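## Task

Pick up the 96-well plate sitting in plate nest N1 and place it inside the blue bin marked GENERAL, one of three look-alike bins. Finish with all three bins standing upright, with the plate resting in the bin by itself rather than being held there by the robot, and with the gripper released and withdrawn.

## Robot and tools

Robot: one arm with five joints (waist, shoulder, elbow, wrist pitch, wrist roll) and a two-finger gripper. Because there are only five joints, the flange axis can only tip toward or away from the base, never sideways. The fingers project to one side of the flange: with the flange pointing straight down they are horizontal, and wrist roll swings them around. In the gripper's own frame the fingers point along +x and close along y. The reported hand position is the point midway between the finger pads, roughly 2 cm short of the fingertips. The plate may be released once it lies wholly inside the bin.

Frames: everything is given in the scene frame. Its origin is on the table surface directly beneath the arm base; +z is up, and +y lies to the left when facing along +x. The base may sit slightly tilted, and the reported hand position gets less accurate at long reach.

A row is 8 plain numbers: x, y, z, qw, qx, qy, qz, opening. x, y, z are an absolute target position for the hand in metres; qw..qz are an absolute target orientation as a quaternion with w first. Opening runs from -1 (closed, fingers still 0.071 m apart) to +1 (fully open, 0.150 m). A row is refused if it lies more than 0.6 m from the last reported position along any gripper axis. Every control step, the commanded pose is clipped to at most 70 mm and 16 degrees from the measured pose, so far targets take several actions.

execute_actions: argument actions is a list holding zero or one item. Empty list: nothing is sent, the current state and pictures come back. An action item is {"rows": [...], "steps": n}: 1 to 15 rows, each an 8-number pose row as above, one row per control step (1/30 s), the final row repeated if steps exceeds the row count; steps is 7 to 15, default 15. A wait item is {"steps": n} with n up to 300, counted from the previous result, so thinking time eats into it. Optional pictures (true/false) asks for camera images; otherwise images only come with an empty list. A result is returned 7 steps before the action ends; those remaining steps run while you compose your next reply, and afterwards the arm only continues to the last clipped pose, not the full target. Check the returned pose and send the rest.

move: target is one 8-number row (absolute pose plus opening); speed is the path's top speed in m/s, 0.002 to 0.5, default 0.25 (rotation capped at twice that in rad/s). It drives a straight-line path lasting 0.5 to 10 s, turning the shorter way; paths longer than 10 s stop early. The opening is applied at the start. It does not avoid obstacles; the hand lags, can drift off the line and can overshoot the speed, mostly near full extension. With a tilted gripper, holding orientation along a straight line often ends held or off_target. The result carries a move: line with the outcome (done, off_target, moving, held, fault), any limits that acted (paced: the pose was clipped; held: some steps were blocked, after which the arm may jump fast) and the distance from the target. Pictures are included.

wait: seconds from 0 to 10; sends nothing new and returns a normal result with pictures.

zoom_image: camera is one of cam_head_left, cam_head_right, cam_high, cam_low (672x504) or cam_wrist (616x616); region is [x0, y0, x1, y1] in pixels from the top-left, no larger than 504 by 504. It enlarges part of that camera's latest image.

finished_scene: scene is the integer of the current scene. It ends that scene irreversibly, reports whether the goal held, and delivers the next task. Ending a reply without any tool call ends everything.

Result lines: the state line gives hand position, quaternion (w first), and linear and angular velocities. Joint positions and Joint velocities list the five joints in base-to-gripper order (rad, rad/s) followed by the finger-pad gap (m, m/s). Joint ranges: waist -6.283 to 6.283, shoulder -2.059 to 2.094, elbow -3.927 to 0.192, wrist pitch -1.693 to 3.142, wrist roll -6.283 to 6.283. grip_measured is the real opening on the command scale, possibly off by a constant ~0.025. To keep a grip, command at least about 0.04 less than grip_measured. "pose unreachable" and HELD mark steps where the clearance check (which treats the mounting post as arm) altered or blocked your row. Hand target, present only when nothing is pending, is where the controller is heading.

Cautions: the simulation runs while you think. Fingers push about 20 N per pad; closing fast can squeeze harder or spring open. Joint load limits are waist 44, shoulder 44, elbow 26.4, wrist pitch 17.6, wrist roll 17.6 N m, load included; reaching one triggers a torque fault: the arm backs off, freezes 10 s and drops the rest of the call. Holding weight warms the motors; MOTOR HOT appears at 65 °C and at 80 °C an OVER-TEMPERATURE FAULT brakes the arm until it cools. Occasional tugs may disturb a held plate or loose items. Approach contacts slowly and without aiming far beyond the surface, avoid drops and slams, never tip the bins, and never push anything off the table, which ends the scene.

Each tool is called after ">>>" as a command line: name --argument value for each argument, lists and objects as JSON in quotes; but a table of rows of numbers goes row by row, as --pt "numbers of a row", without its own name.

## Session

>>> execute_actions --actions '[]'

Scene clock: 0.00 s of 8400.00 s.
end_effector_position=(+0.2311, -0.0902, +0.1377) grip_measured=+1.00 end_effector_quat_wxyz=(+0.847, -0.092, +0.079, -0.517) end_effector_velocity=(+0.000, -0.000, +0.000) end_effector_angular_velocity=(-0.000, -0.000, -0.001)
Joint positions: [ 0.26   0.012 -0.002  0.235  1.342  0.15 ]
Joint velocities: [-0.001  0.    -0.    -0.     0.001  0.   ]
Hand target: +0.231, -0.090, +0.138; +0.847, -0.092, +0.079, -0.517

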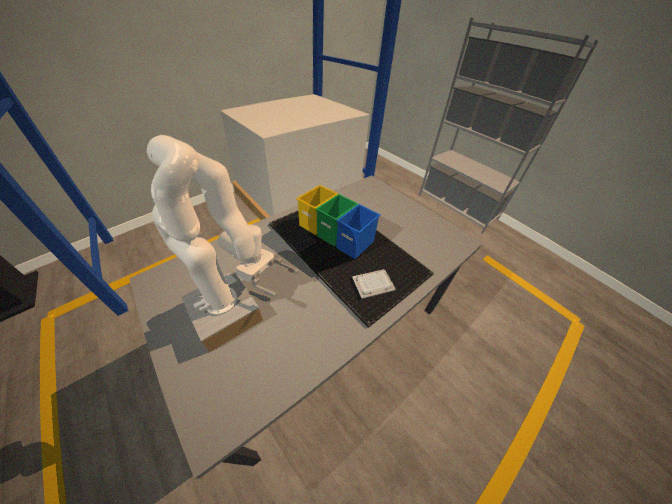

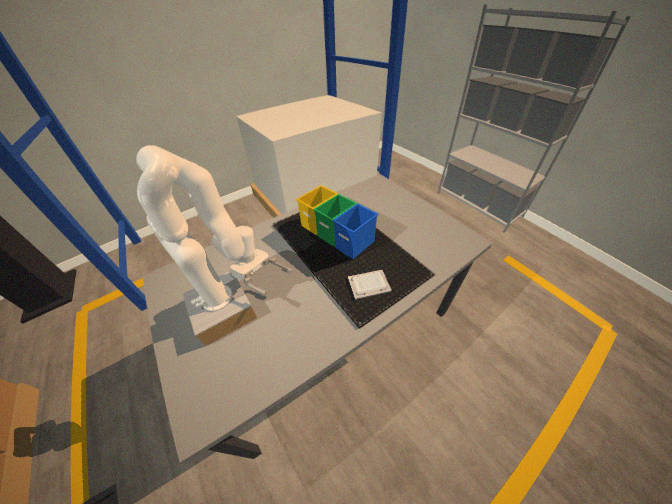

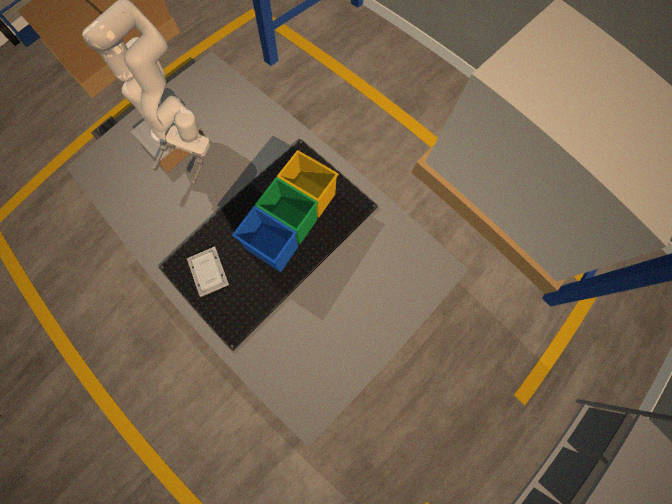

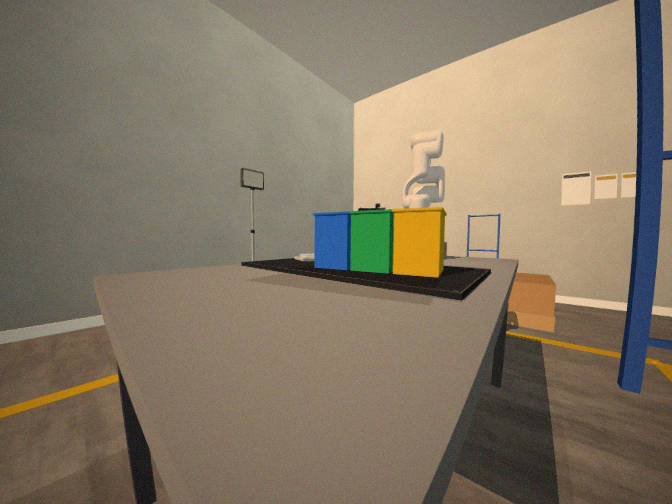

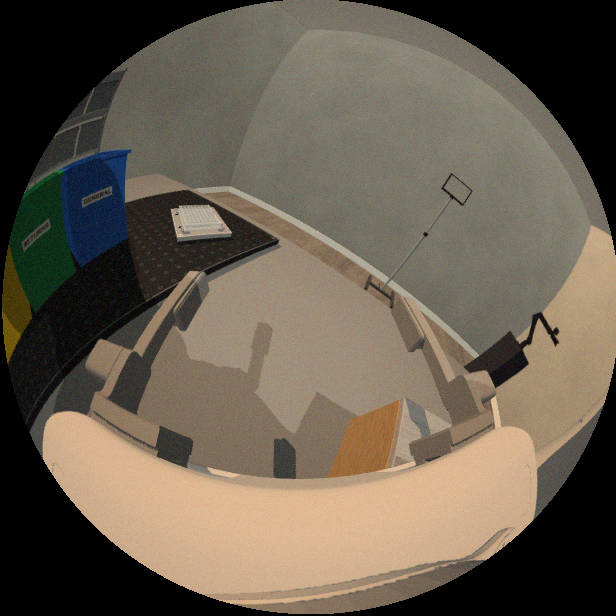

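>>> move --target '[0.25,-0.1,0.2,0.982,0,0,-0.191,1]'

Scene clock: 4.57 s of 8400.00 s.
end_effector_position=(+0.2505, -0.1006, +0.2015) grip_measured=+1.00 end_effector_quat_wxyz=(+0.975, +0.017, +0.114, -0.191) end_effector_velocity=(-0.000, +0.000, -0.000) end_effector_angular_velocity=(+0.014, -0.005, +0.026)
Joint positions: [-0.375 -1.135  0.188  1.187 -0.003  0.15 ]
Joint velocities: [-0.034  0.001  0.001 -0.001 -0.062  0.   ]
Hand target: +0.250, -0.101, +0.201; +0.975, +0.017, +0.114, -0.189
Off the commanded pose: 0.002 m, 13 deg.
joint sent to its limit — the command would take joint 3 (elbow) past its upper limit, so that joint was sent only as far as its limit.
Kept back: nothing.
move: off_target; limits=paced,held; held on 20 of 121 steps
pose unreachable: on one or more control steps of this call an arm could not follow its commanded pose, so it was not sent that pose on those steps. It may still have moved: this result reports where it is.
cause: the commanded pose would bring two parts of the arm too close to each other (joints 2 (shoulder) and 3 (elbow) lie between them).

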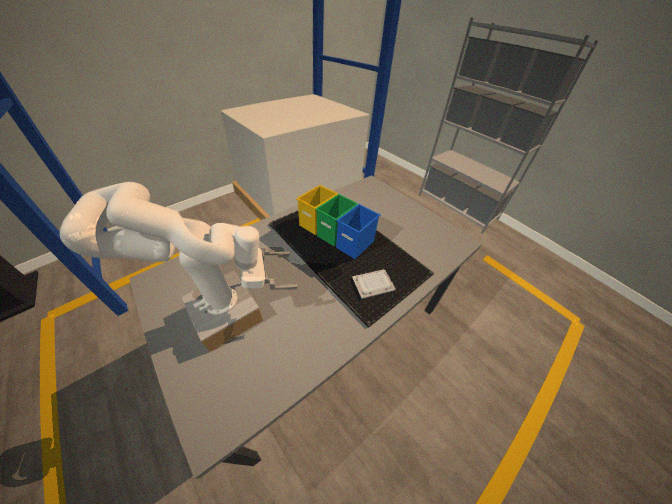

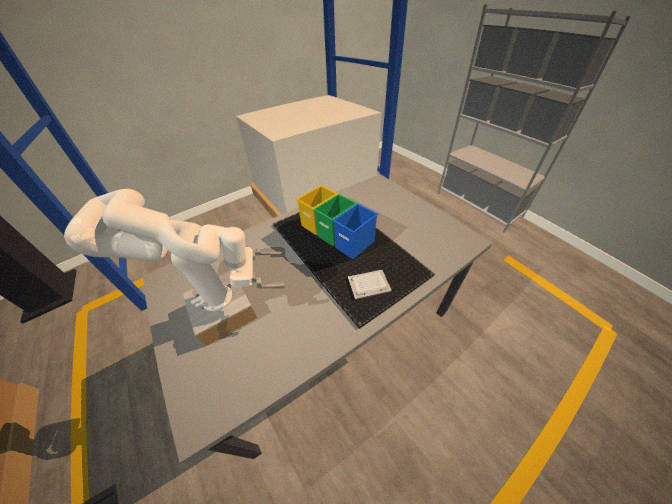

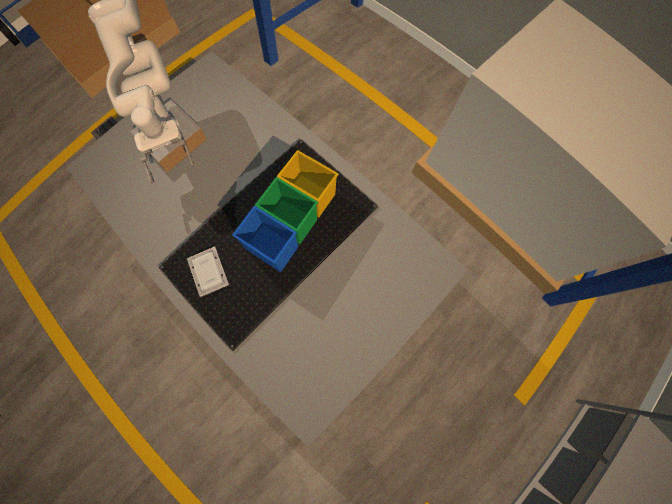

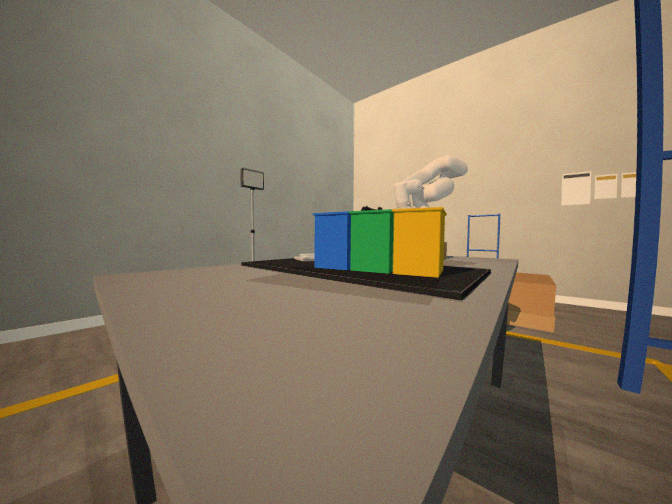

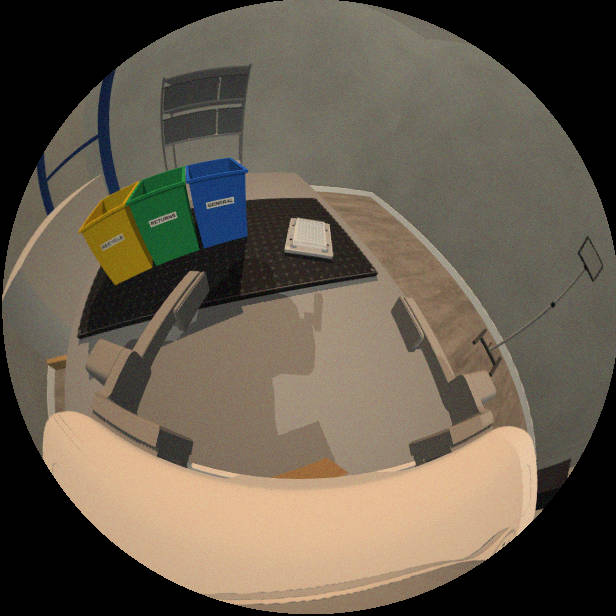

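>>> move --target '[0.46,-0.185,0.1,0.982,0,0,-0.191,1]'

Scene clock: 6.83 s of 8400.00 s.
end_effector_position=(+0.4603, -0.1847, +0.0992) grip_measured=+1.00 end_effector_quat_wxyz=(+0.982, -0.006, +0.001, -0.191) end_effector_velocity=(+0.001, +0.000, -0.002) end_effector_angular_velocity=(-0.000, -0.000, +0.001)
Joint positions: [-0.367  0.52  -0.543  0.033  0.004  0.15 ]
Joint velocities: [ 0.001  0.008 -0.007 -0.002 -0.     0.   ]
Hand target: +0.460, -0.185, +0.099; +0.982, -0.006, +0.001, -0.191
Off the commanded pose: 0.001 m, 1 deg.
Kept back: nothing.
move: done; limits=paced

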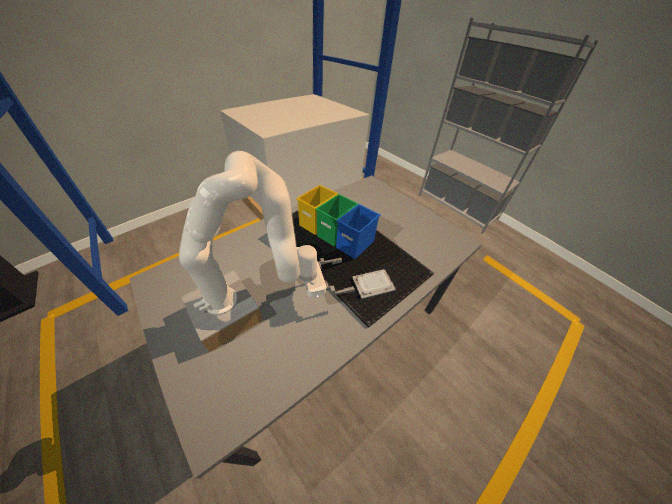

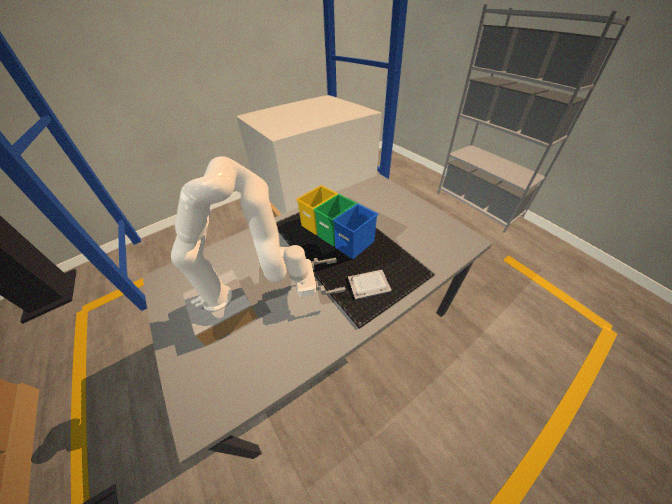

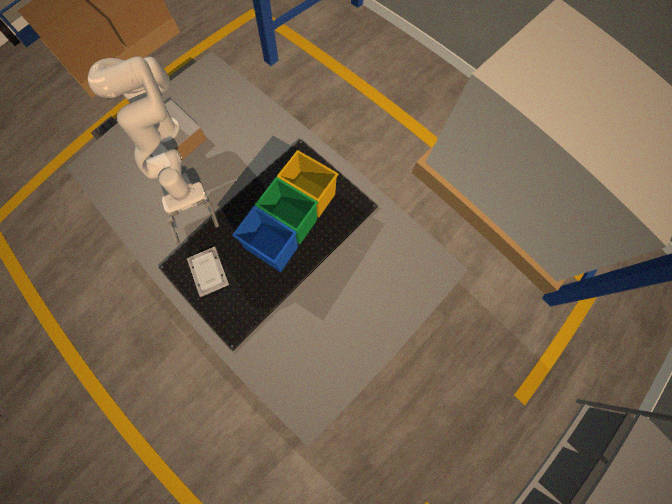

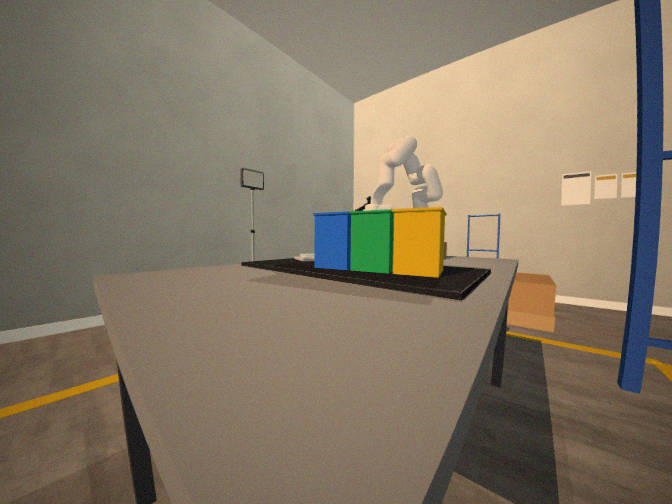

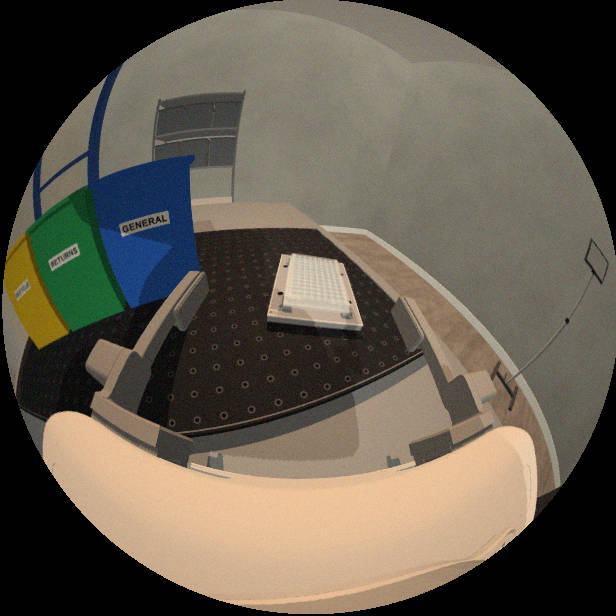

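>>> move --target '[0.585,-0.245,0.08,0.982,0,0,-0.191,1]'

Scene clock: 8.43 s of 8400.00 s.
end_effector_position=(+0.5848, -0.2446, +0.0800) grip_measured=+1.00 end_effector_quat_wxyz=(+0.982, -0.006, +0.001, -0.191) end_effector_velocity=(+0.001, -0.001, +0.000) end_effector_angular_velocity=(-0.001, -0.001, -0.001)
Joint positions: [-0.386  0.779 -1.071  0.302 -0.015  0.15 ]
Joint velocities: [-0.001  0.003 -0.006  0.002  0.001  0.   ]
Hand target: +0.585, -0.245, +0.080; +0.982, -0.006, +0.001, -0.191
Off the commanded pose: 0.000 m, 1 deg.
Kept back: nothing.
move: done

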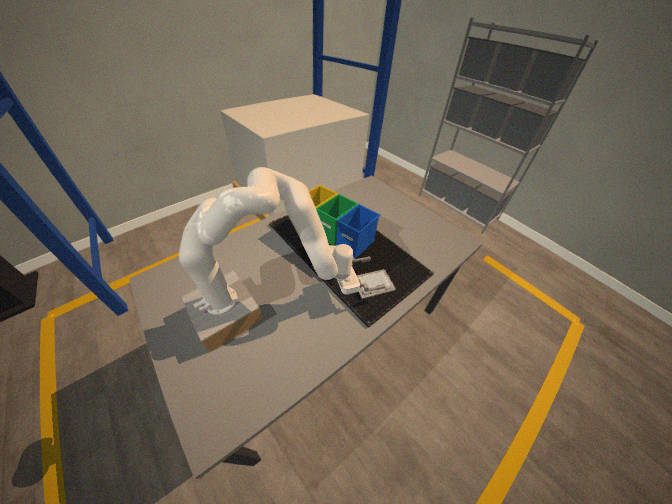

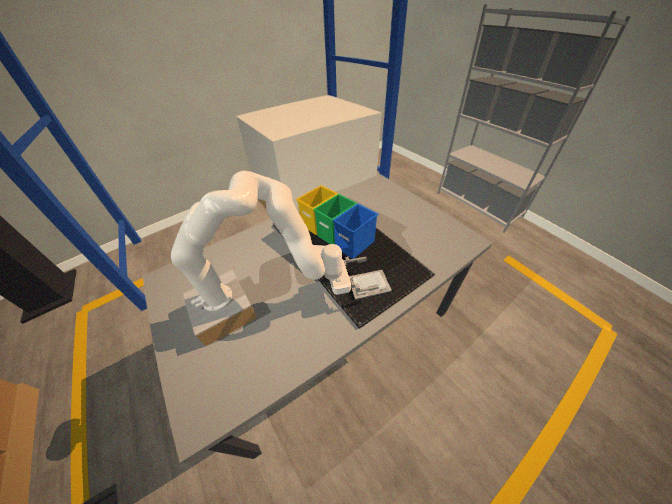

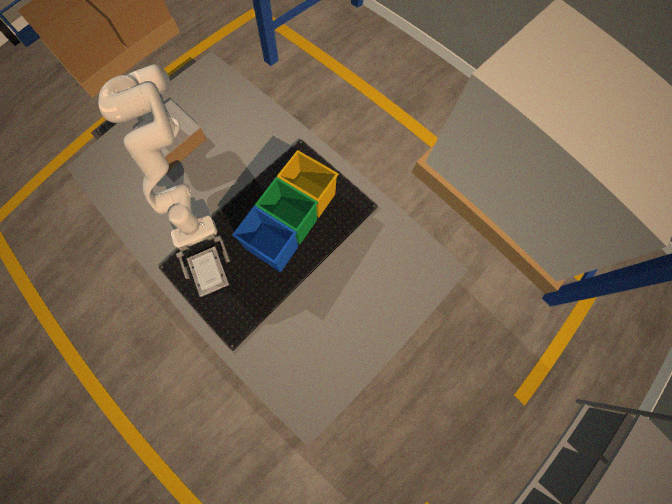

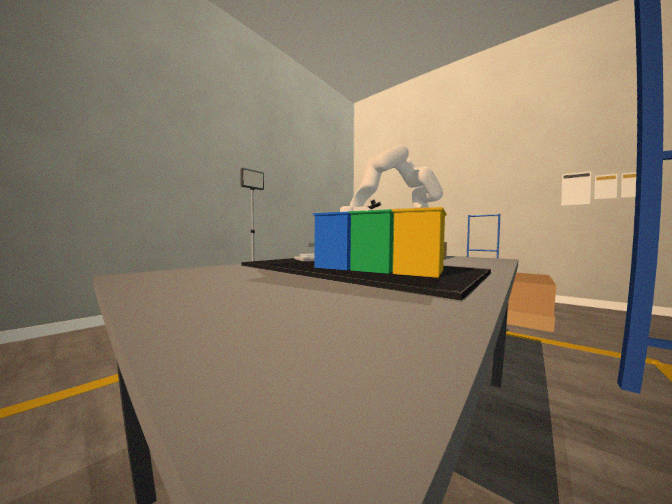

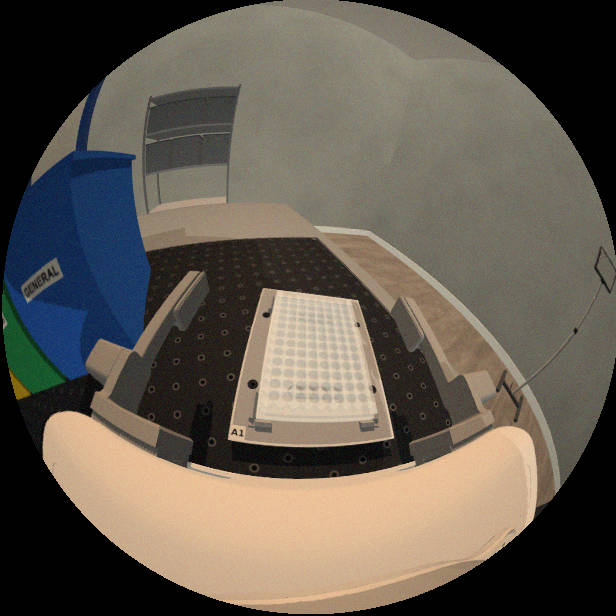

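>>> move --target '[0.564,-0.243,0.045,0.982,0,0,-0.191,0.4]' --speed 0.08

>>> zoom_image --camera "cam_head_left" --region '[300,230,440,330]'

Scene clock: 10.87 s of 8400.00 s.
end_effector_position=(+0.5643, -0.2431, +0.0454) grip_measured=+0.40 end_effector_quat_wxyz=(+0.982, -0.006, +0.001, -0.191) end_effector_velocity=(+0.001, -0.000, +0.001) end_effector_angular_velocity=(-0.003, -0.006, +0.002)
Joint positions: [-0.4    0.856 -1.047  0.201 -0.029  0.126]
Joint velocities: [ 0.     0.002 -0.002 -0.007 -0.001 -0.   ]
Hand target: +0.564, -0.243, +0.045; +0.982, -0.006, +0.001, -0.191
Off the commanded pose: 0.001 m, 1 deg.
Kept back: nothing.
move: done

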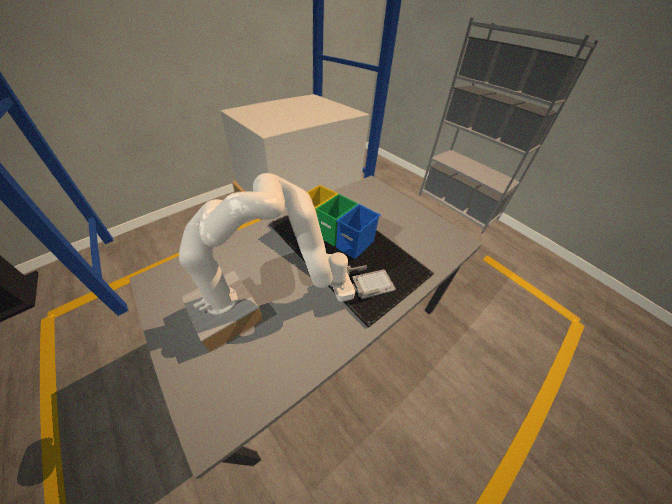

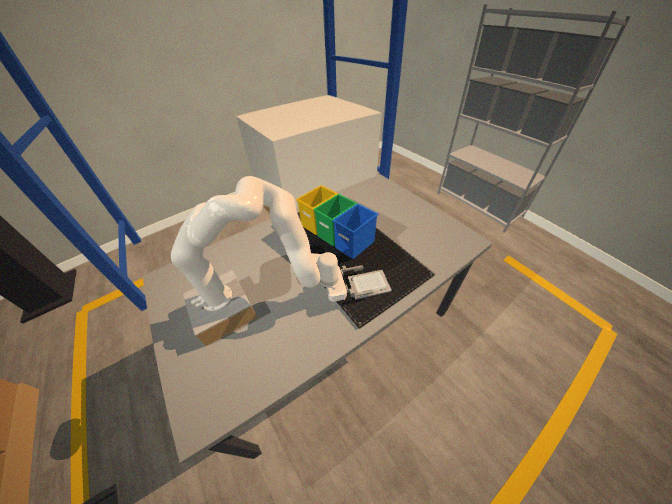

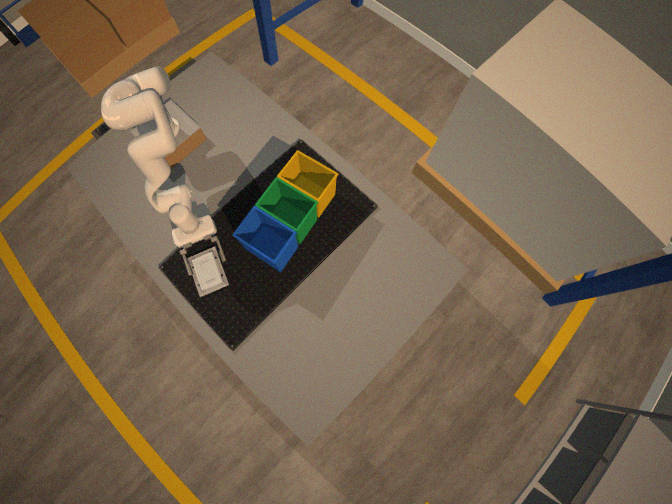

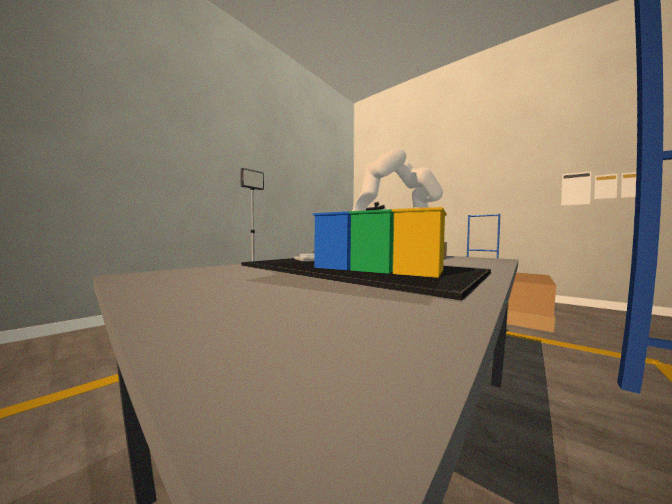

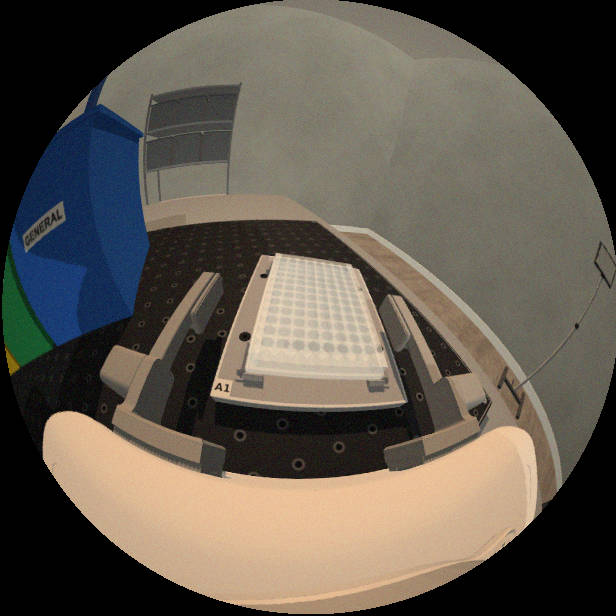

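Region (300, 230, 440, 330) of cam_head_left's 672x504 image, scaled by 3.600, with more detail than that image has; it fills the top 360 rows of this view, and the rest is white.

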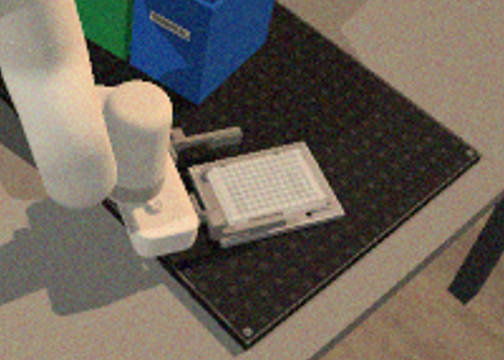

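>>> move --target '[0.592,-0.267,0.045,0.982,0,0,-0.191,0.4]' --speed 0.06

Scene clock: 12.17 s of 8400.00 s.
end_effector_position=(+0.5918, -0.2668, +0.0449) grip_measured=+0.40 end_effector_quat_wxyz=(+0.982, -0.005, +0.001, -0.191) end_effector_velocity=(+0.002, -0.000, +0.000) end_effector_angular_velocity=(-0.000, -0.000, +0.002)
Joint positions: [-0.421  0.912 -1.189  0.288 -0.05   0.126]
Joint velocities: [ 0.001  0.002 -0.006  0.004 -0.001  0.   ]
Hand target: +0.592, -0.267, +0.045; +0.982, -0.006, +0.001, -0.191
Off the commanded pose: 0.000 m, 1 deg.
Kept back: nothing.
move: done

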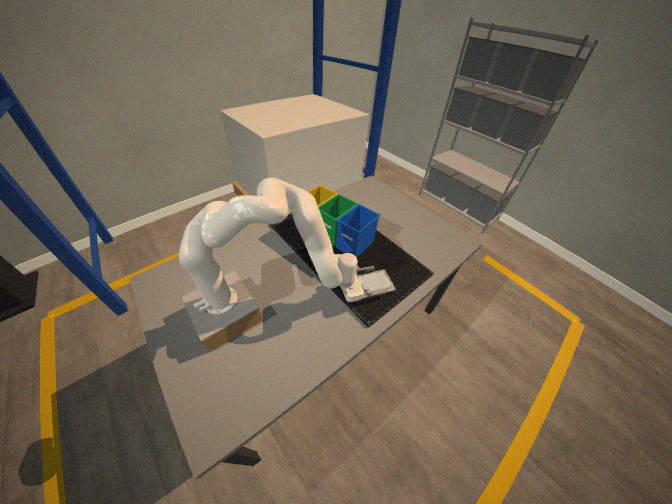

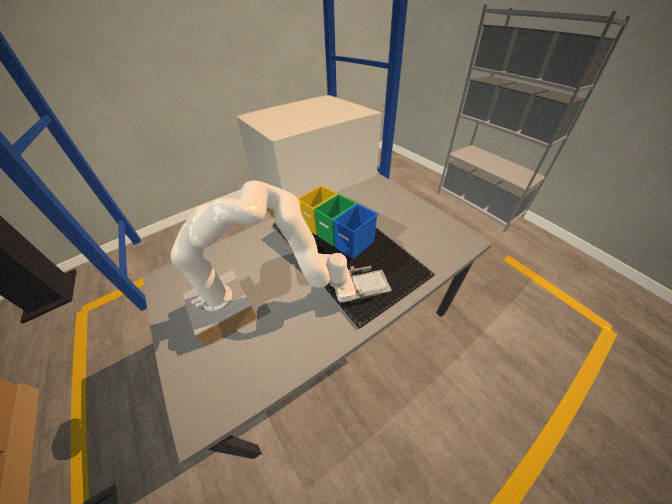

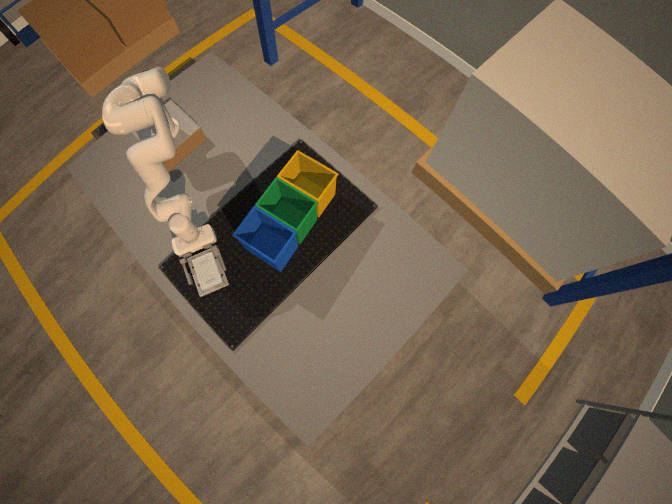

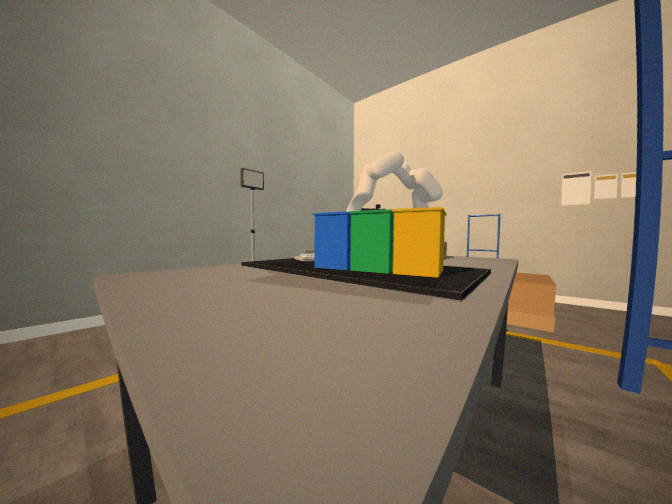

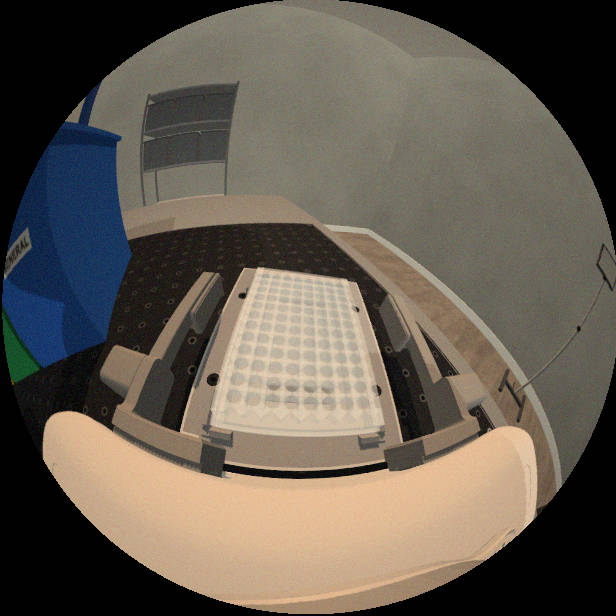

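>>> move --target '[0.578,-0.2615,0.03,0.982,0,0,-0.191,0.4]' --speed 0.03

Scene clock: 13.40 s of 8400.00 s.
end_effector_position=(+0.5781, -0.2616, +0.0301) grip_measured=+0.40 end_effector_quat_wxyz=(+0.982, -0.006, +0.001, -0.191) end_effector_velocity=(+0.001, -0.002, +0.002) end_effector_angular_velocity=(-0.003, -0.006, -0.002)
Joint positions: [-0.423  0.934 -1.154  0.231 -0.052  0.126]
Joint velocities: [-0.002 -0.001 -0.    -0.005 -0.    -0.   ]
Hand target: +0.578, -0.262, +0.030; +0.982, -0.006, +0.001, -0.191
Off the commanded pose: 0.000 m, 1 deg.
Kept back: nothing.
move: done

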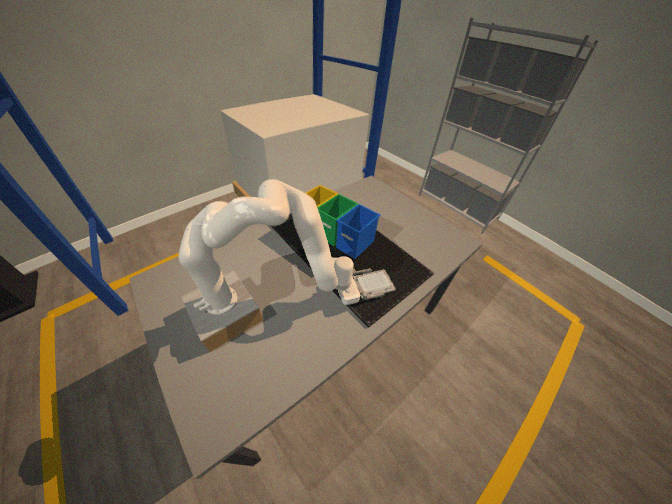

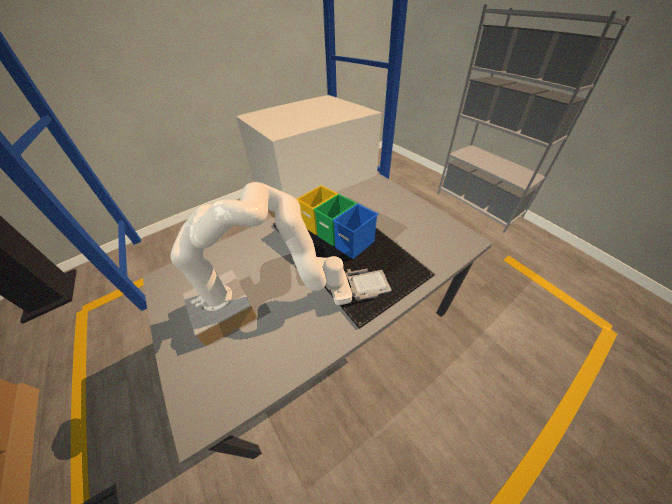

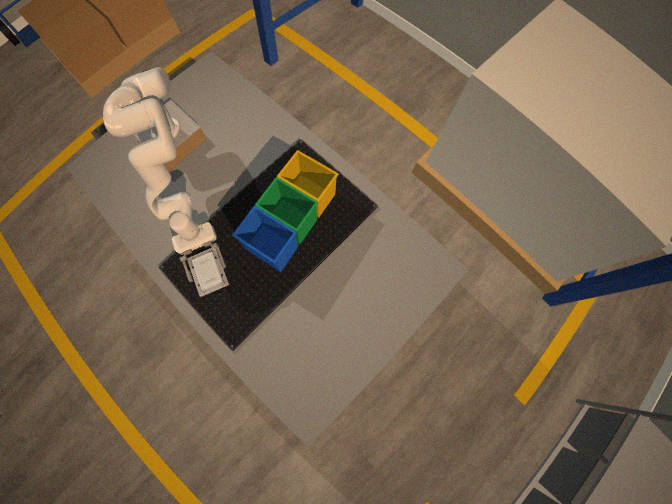

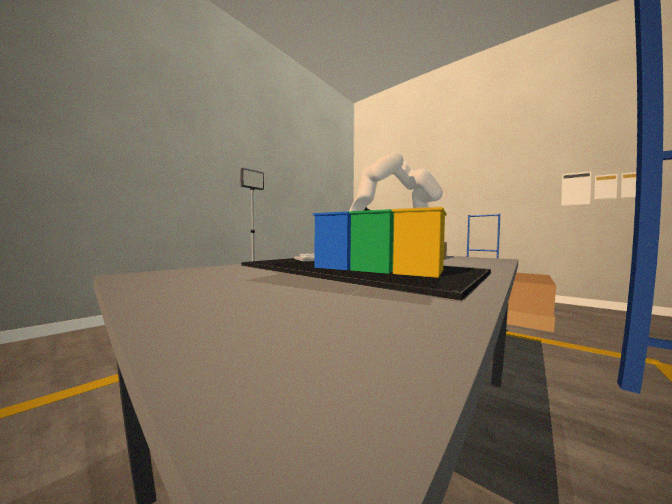

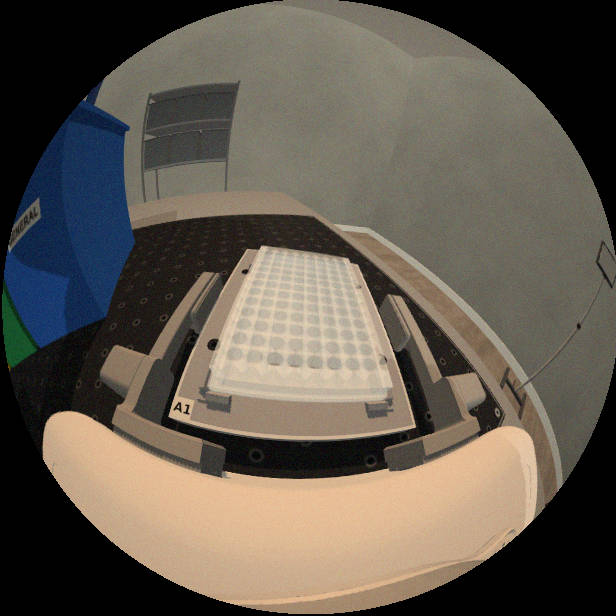

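Try closing.

>>> move --target '[0.578,-0.2615,0.03,0.982,0,0,-0.191,-0.75]'

Scene clock: 14.33 s of 8400.00 s.
end_effector_position=(+0.5784, -0.2608, +0.0300) grip_measured=+0.26 end_effector_quat_wxyz=(+0.982, -0.006, +0.001, -0.190) end_effector_velocity=(-0.001, -0.002, +0.000) end_effector_angular_velocity=(-0.000, -0.000, -0.003)
Joint positions: [-0.422  0.934 -1.154  0.231 -0.052  0.121]
Joint velocities: [-0.002 -0.    -0.    -0.     0.001 -0.   ]
Hand target: +0.578, -0.262, +0.030; +0.982, -0.006, +0.001, -0.191
Off the commanded pose: 0.001 m, 1 deg.
Kept back: nothing.
move: done

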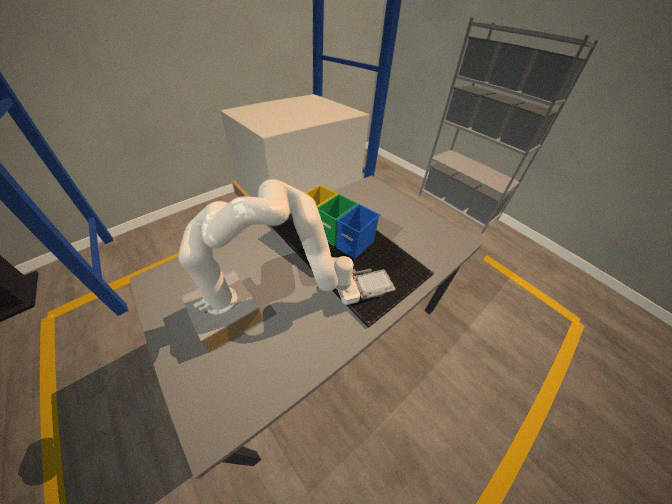

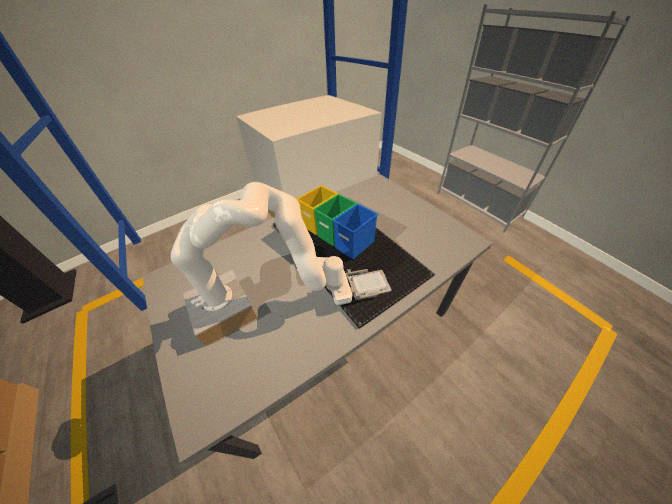

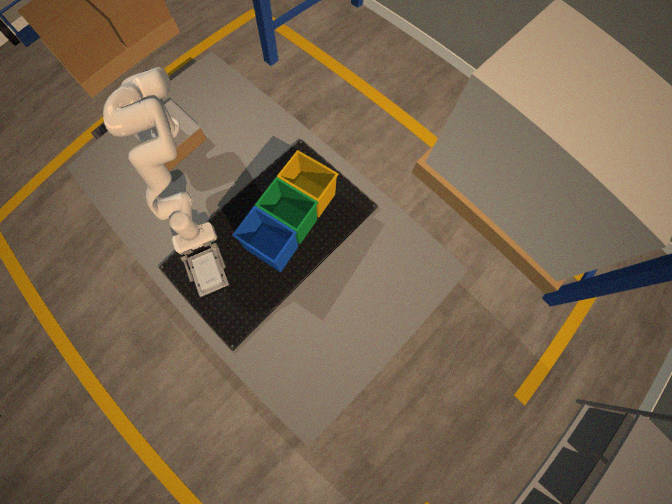

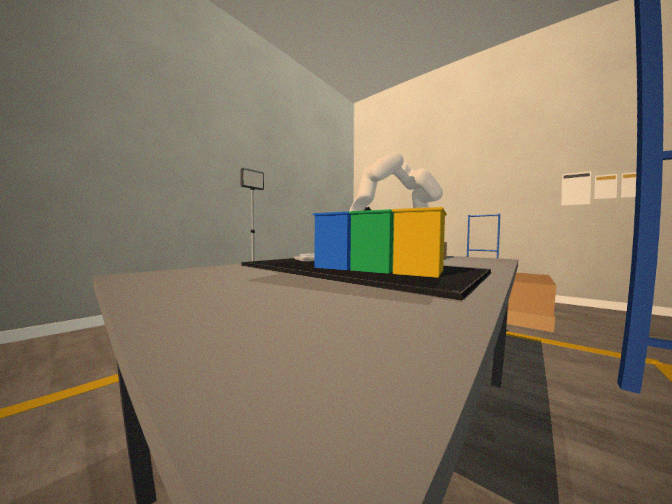

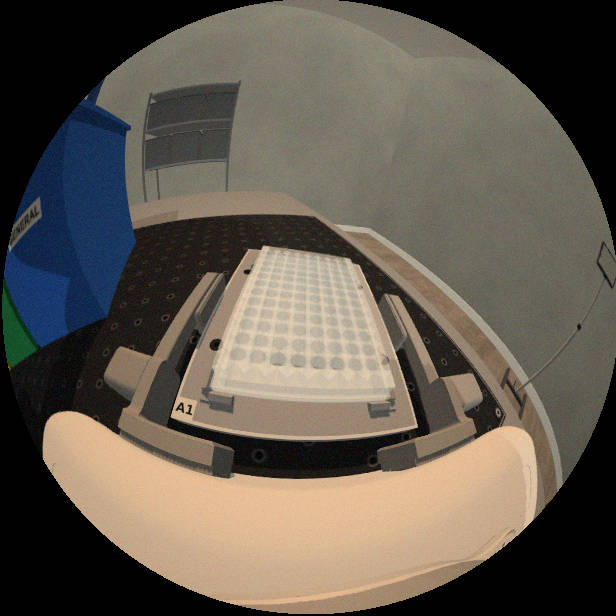

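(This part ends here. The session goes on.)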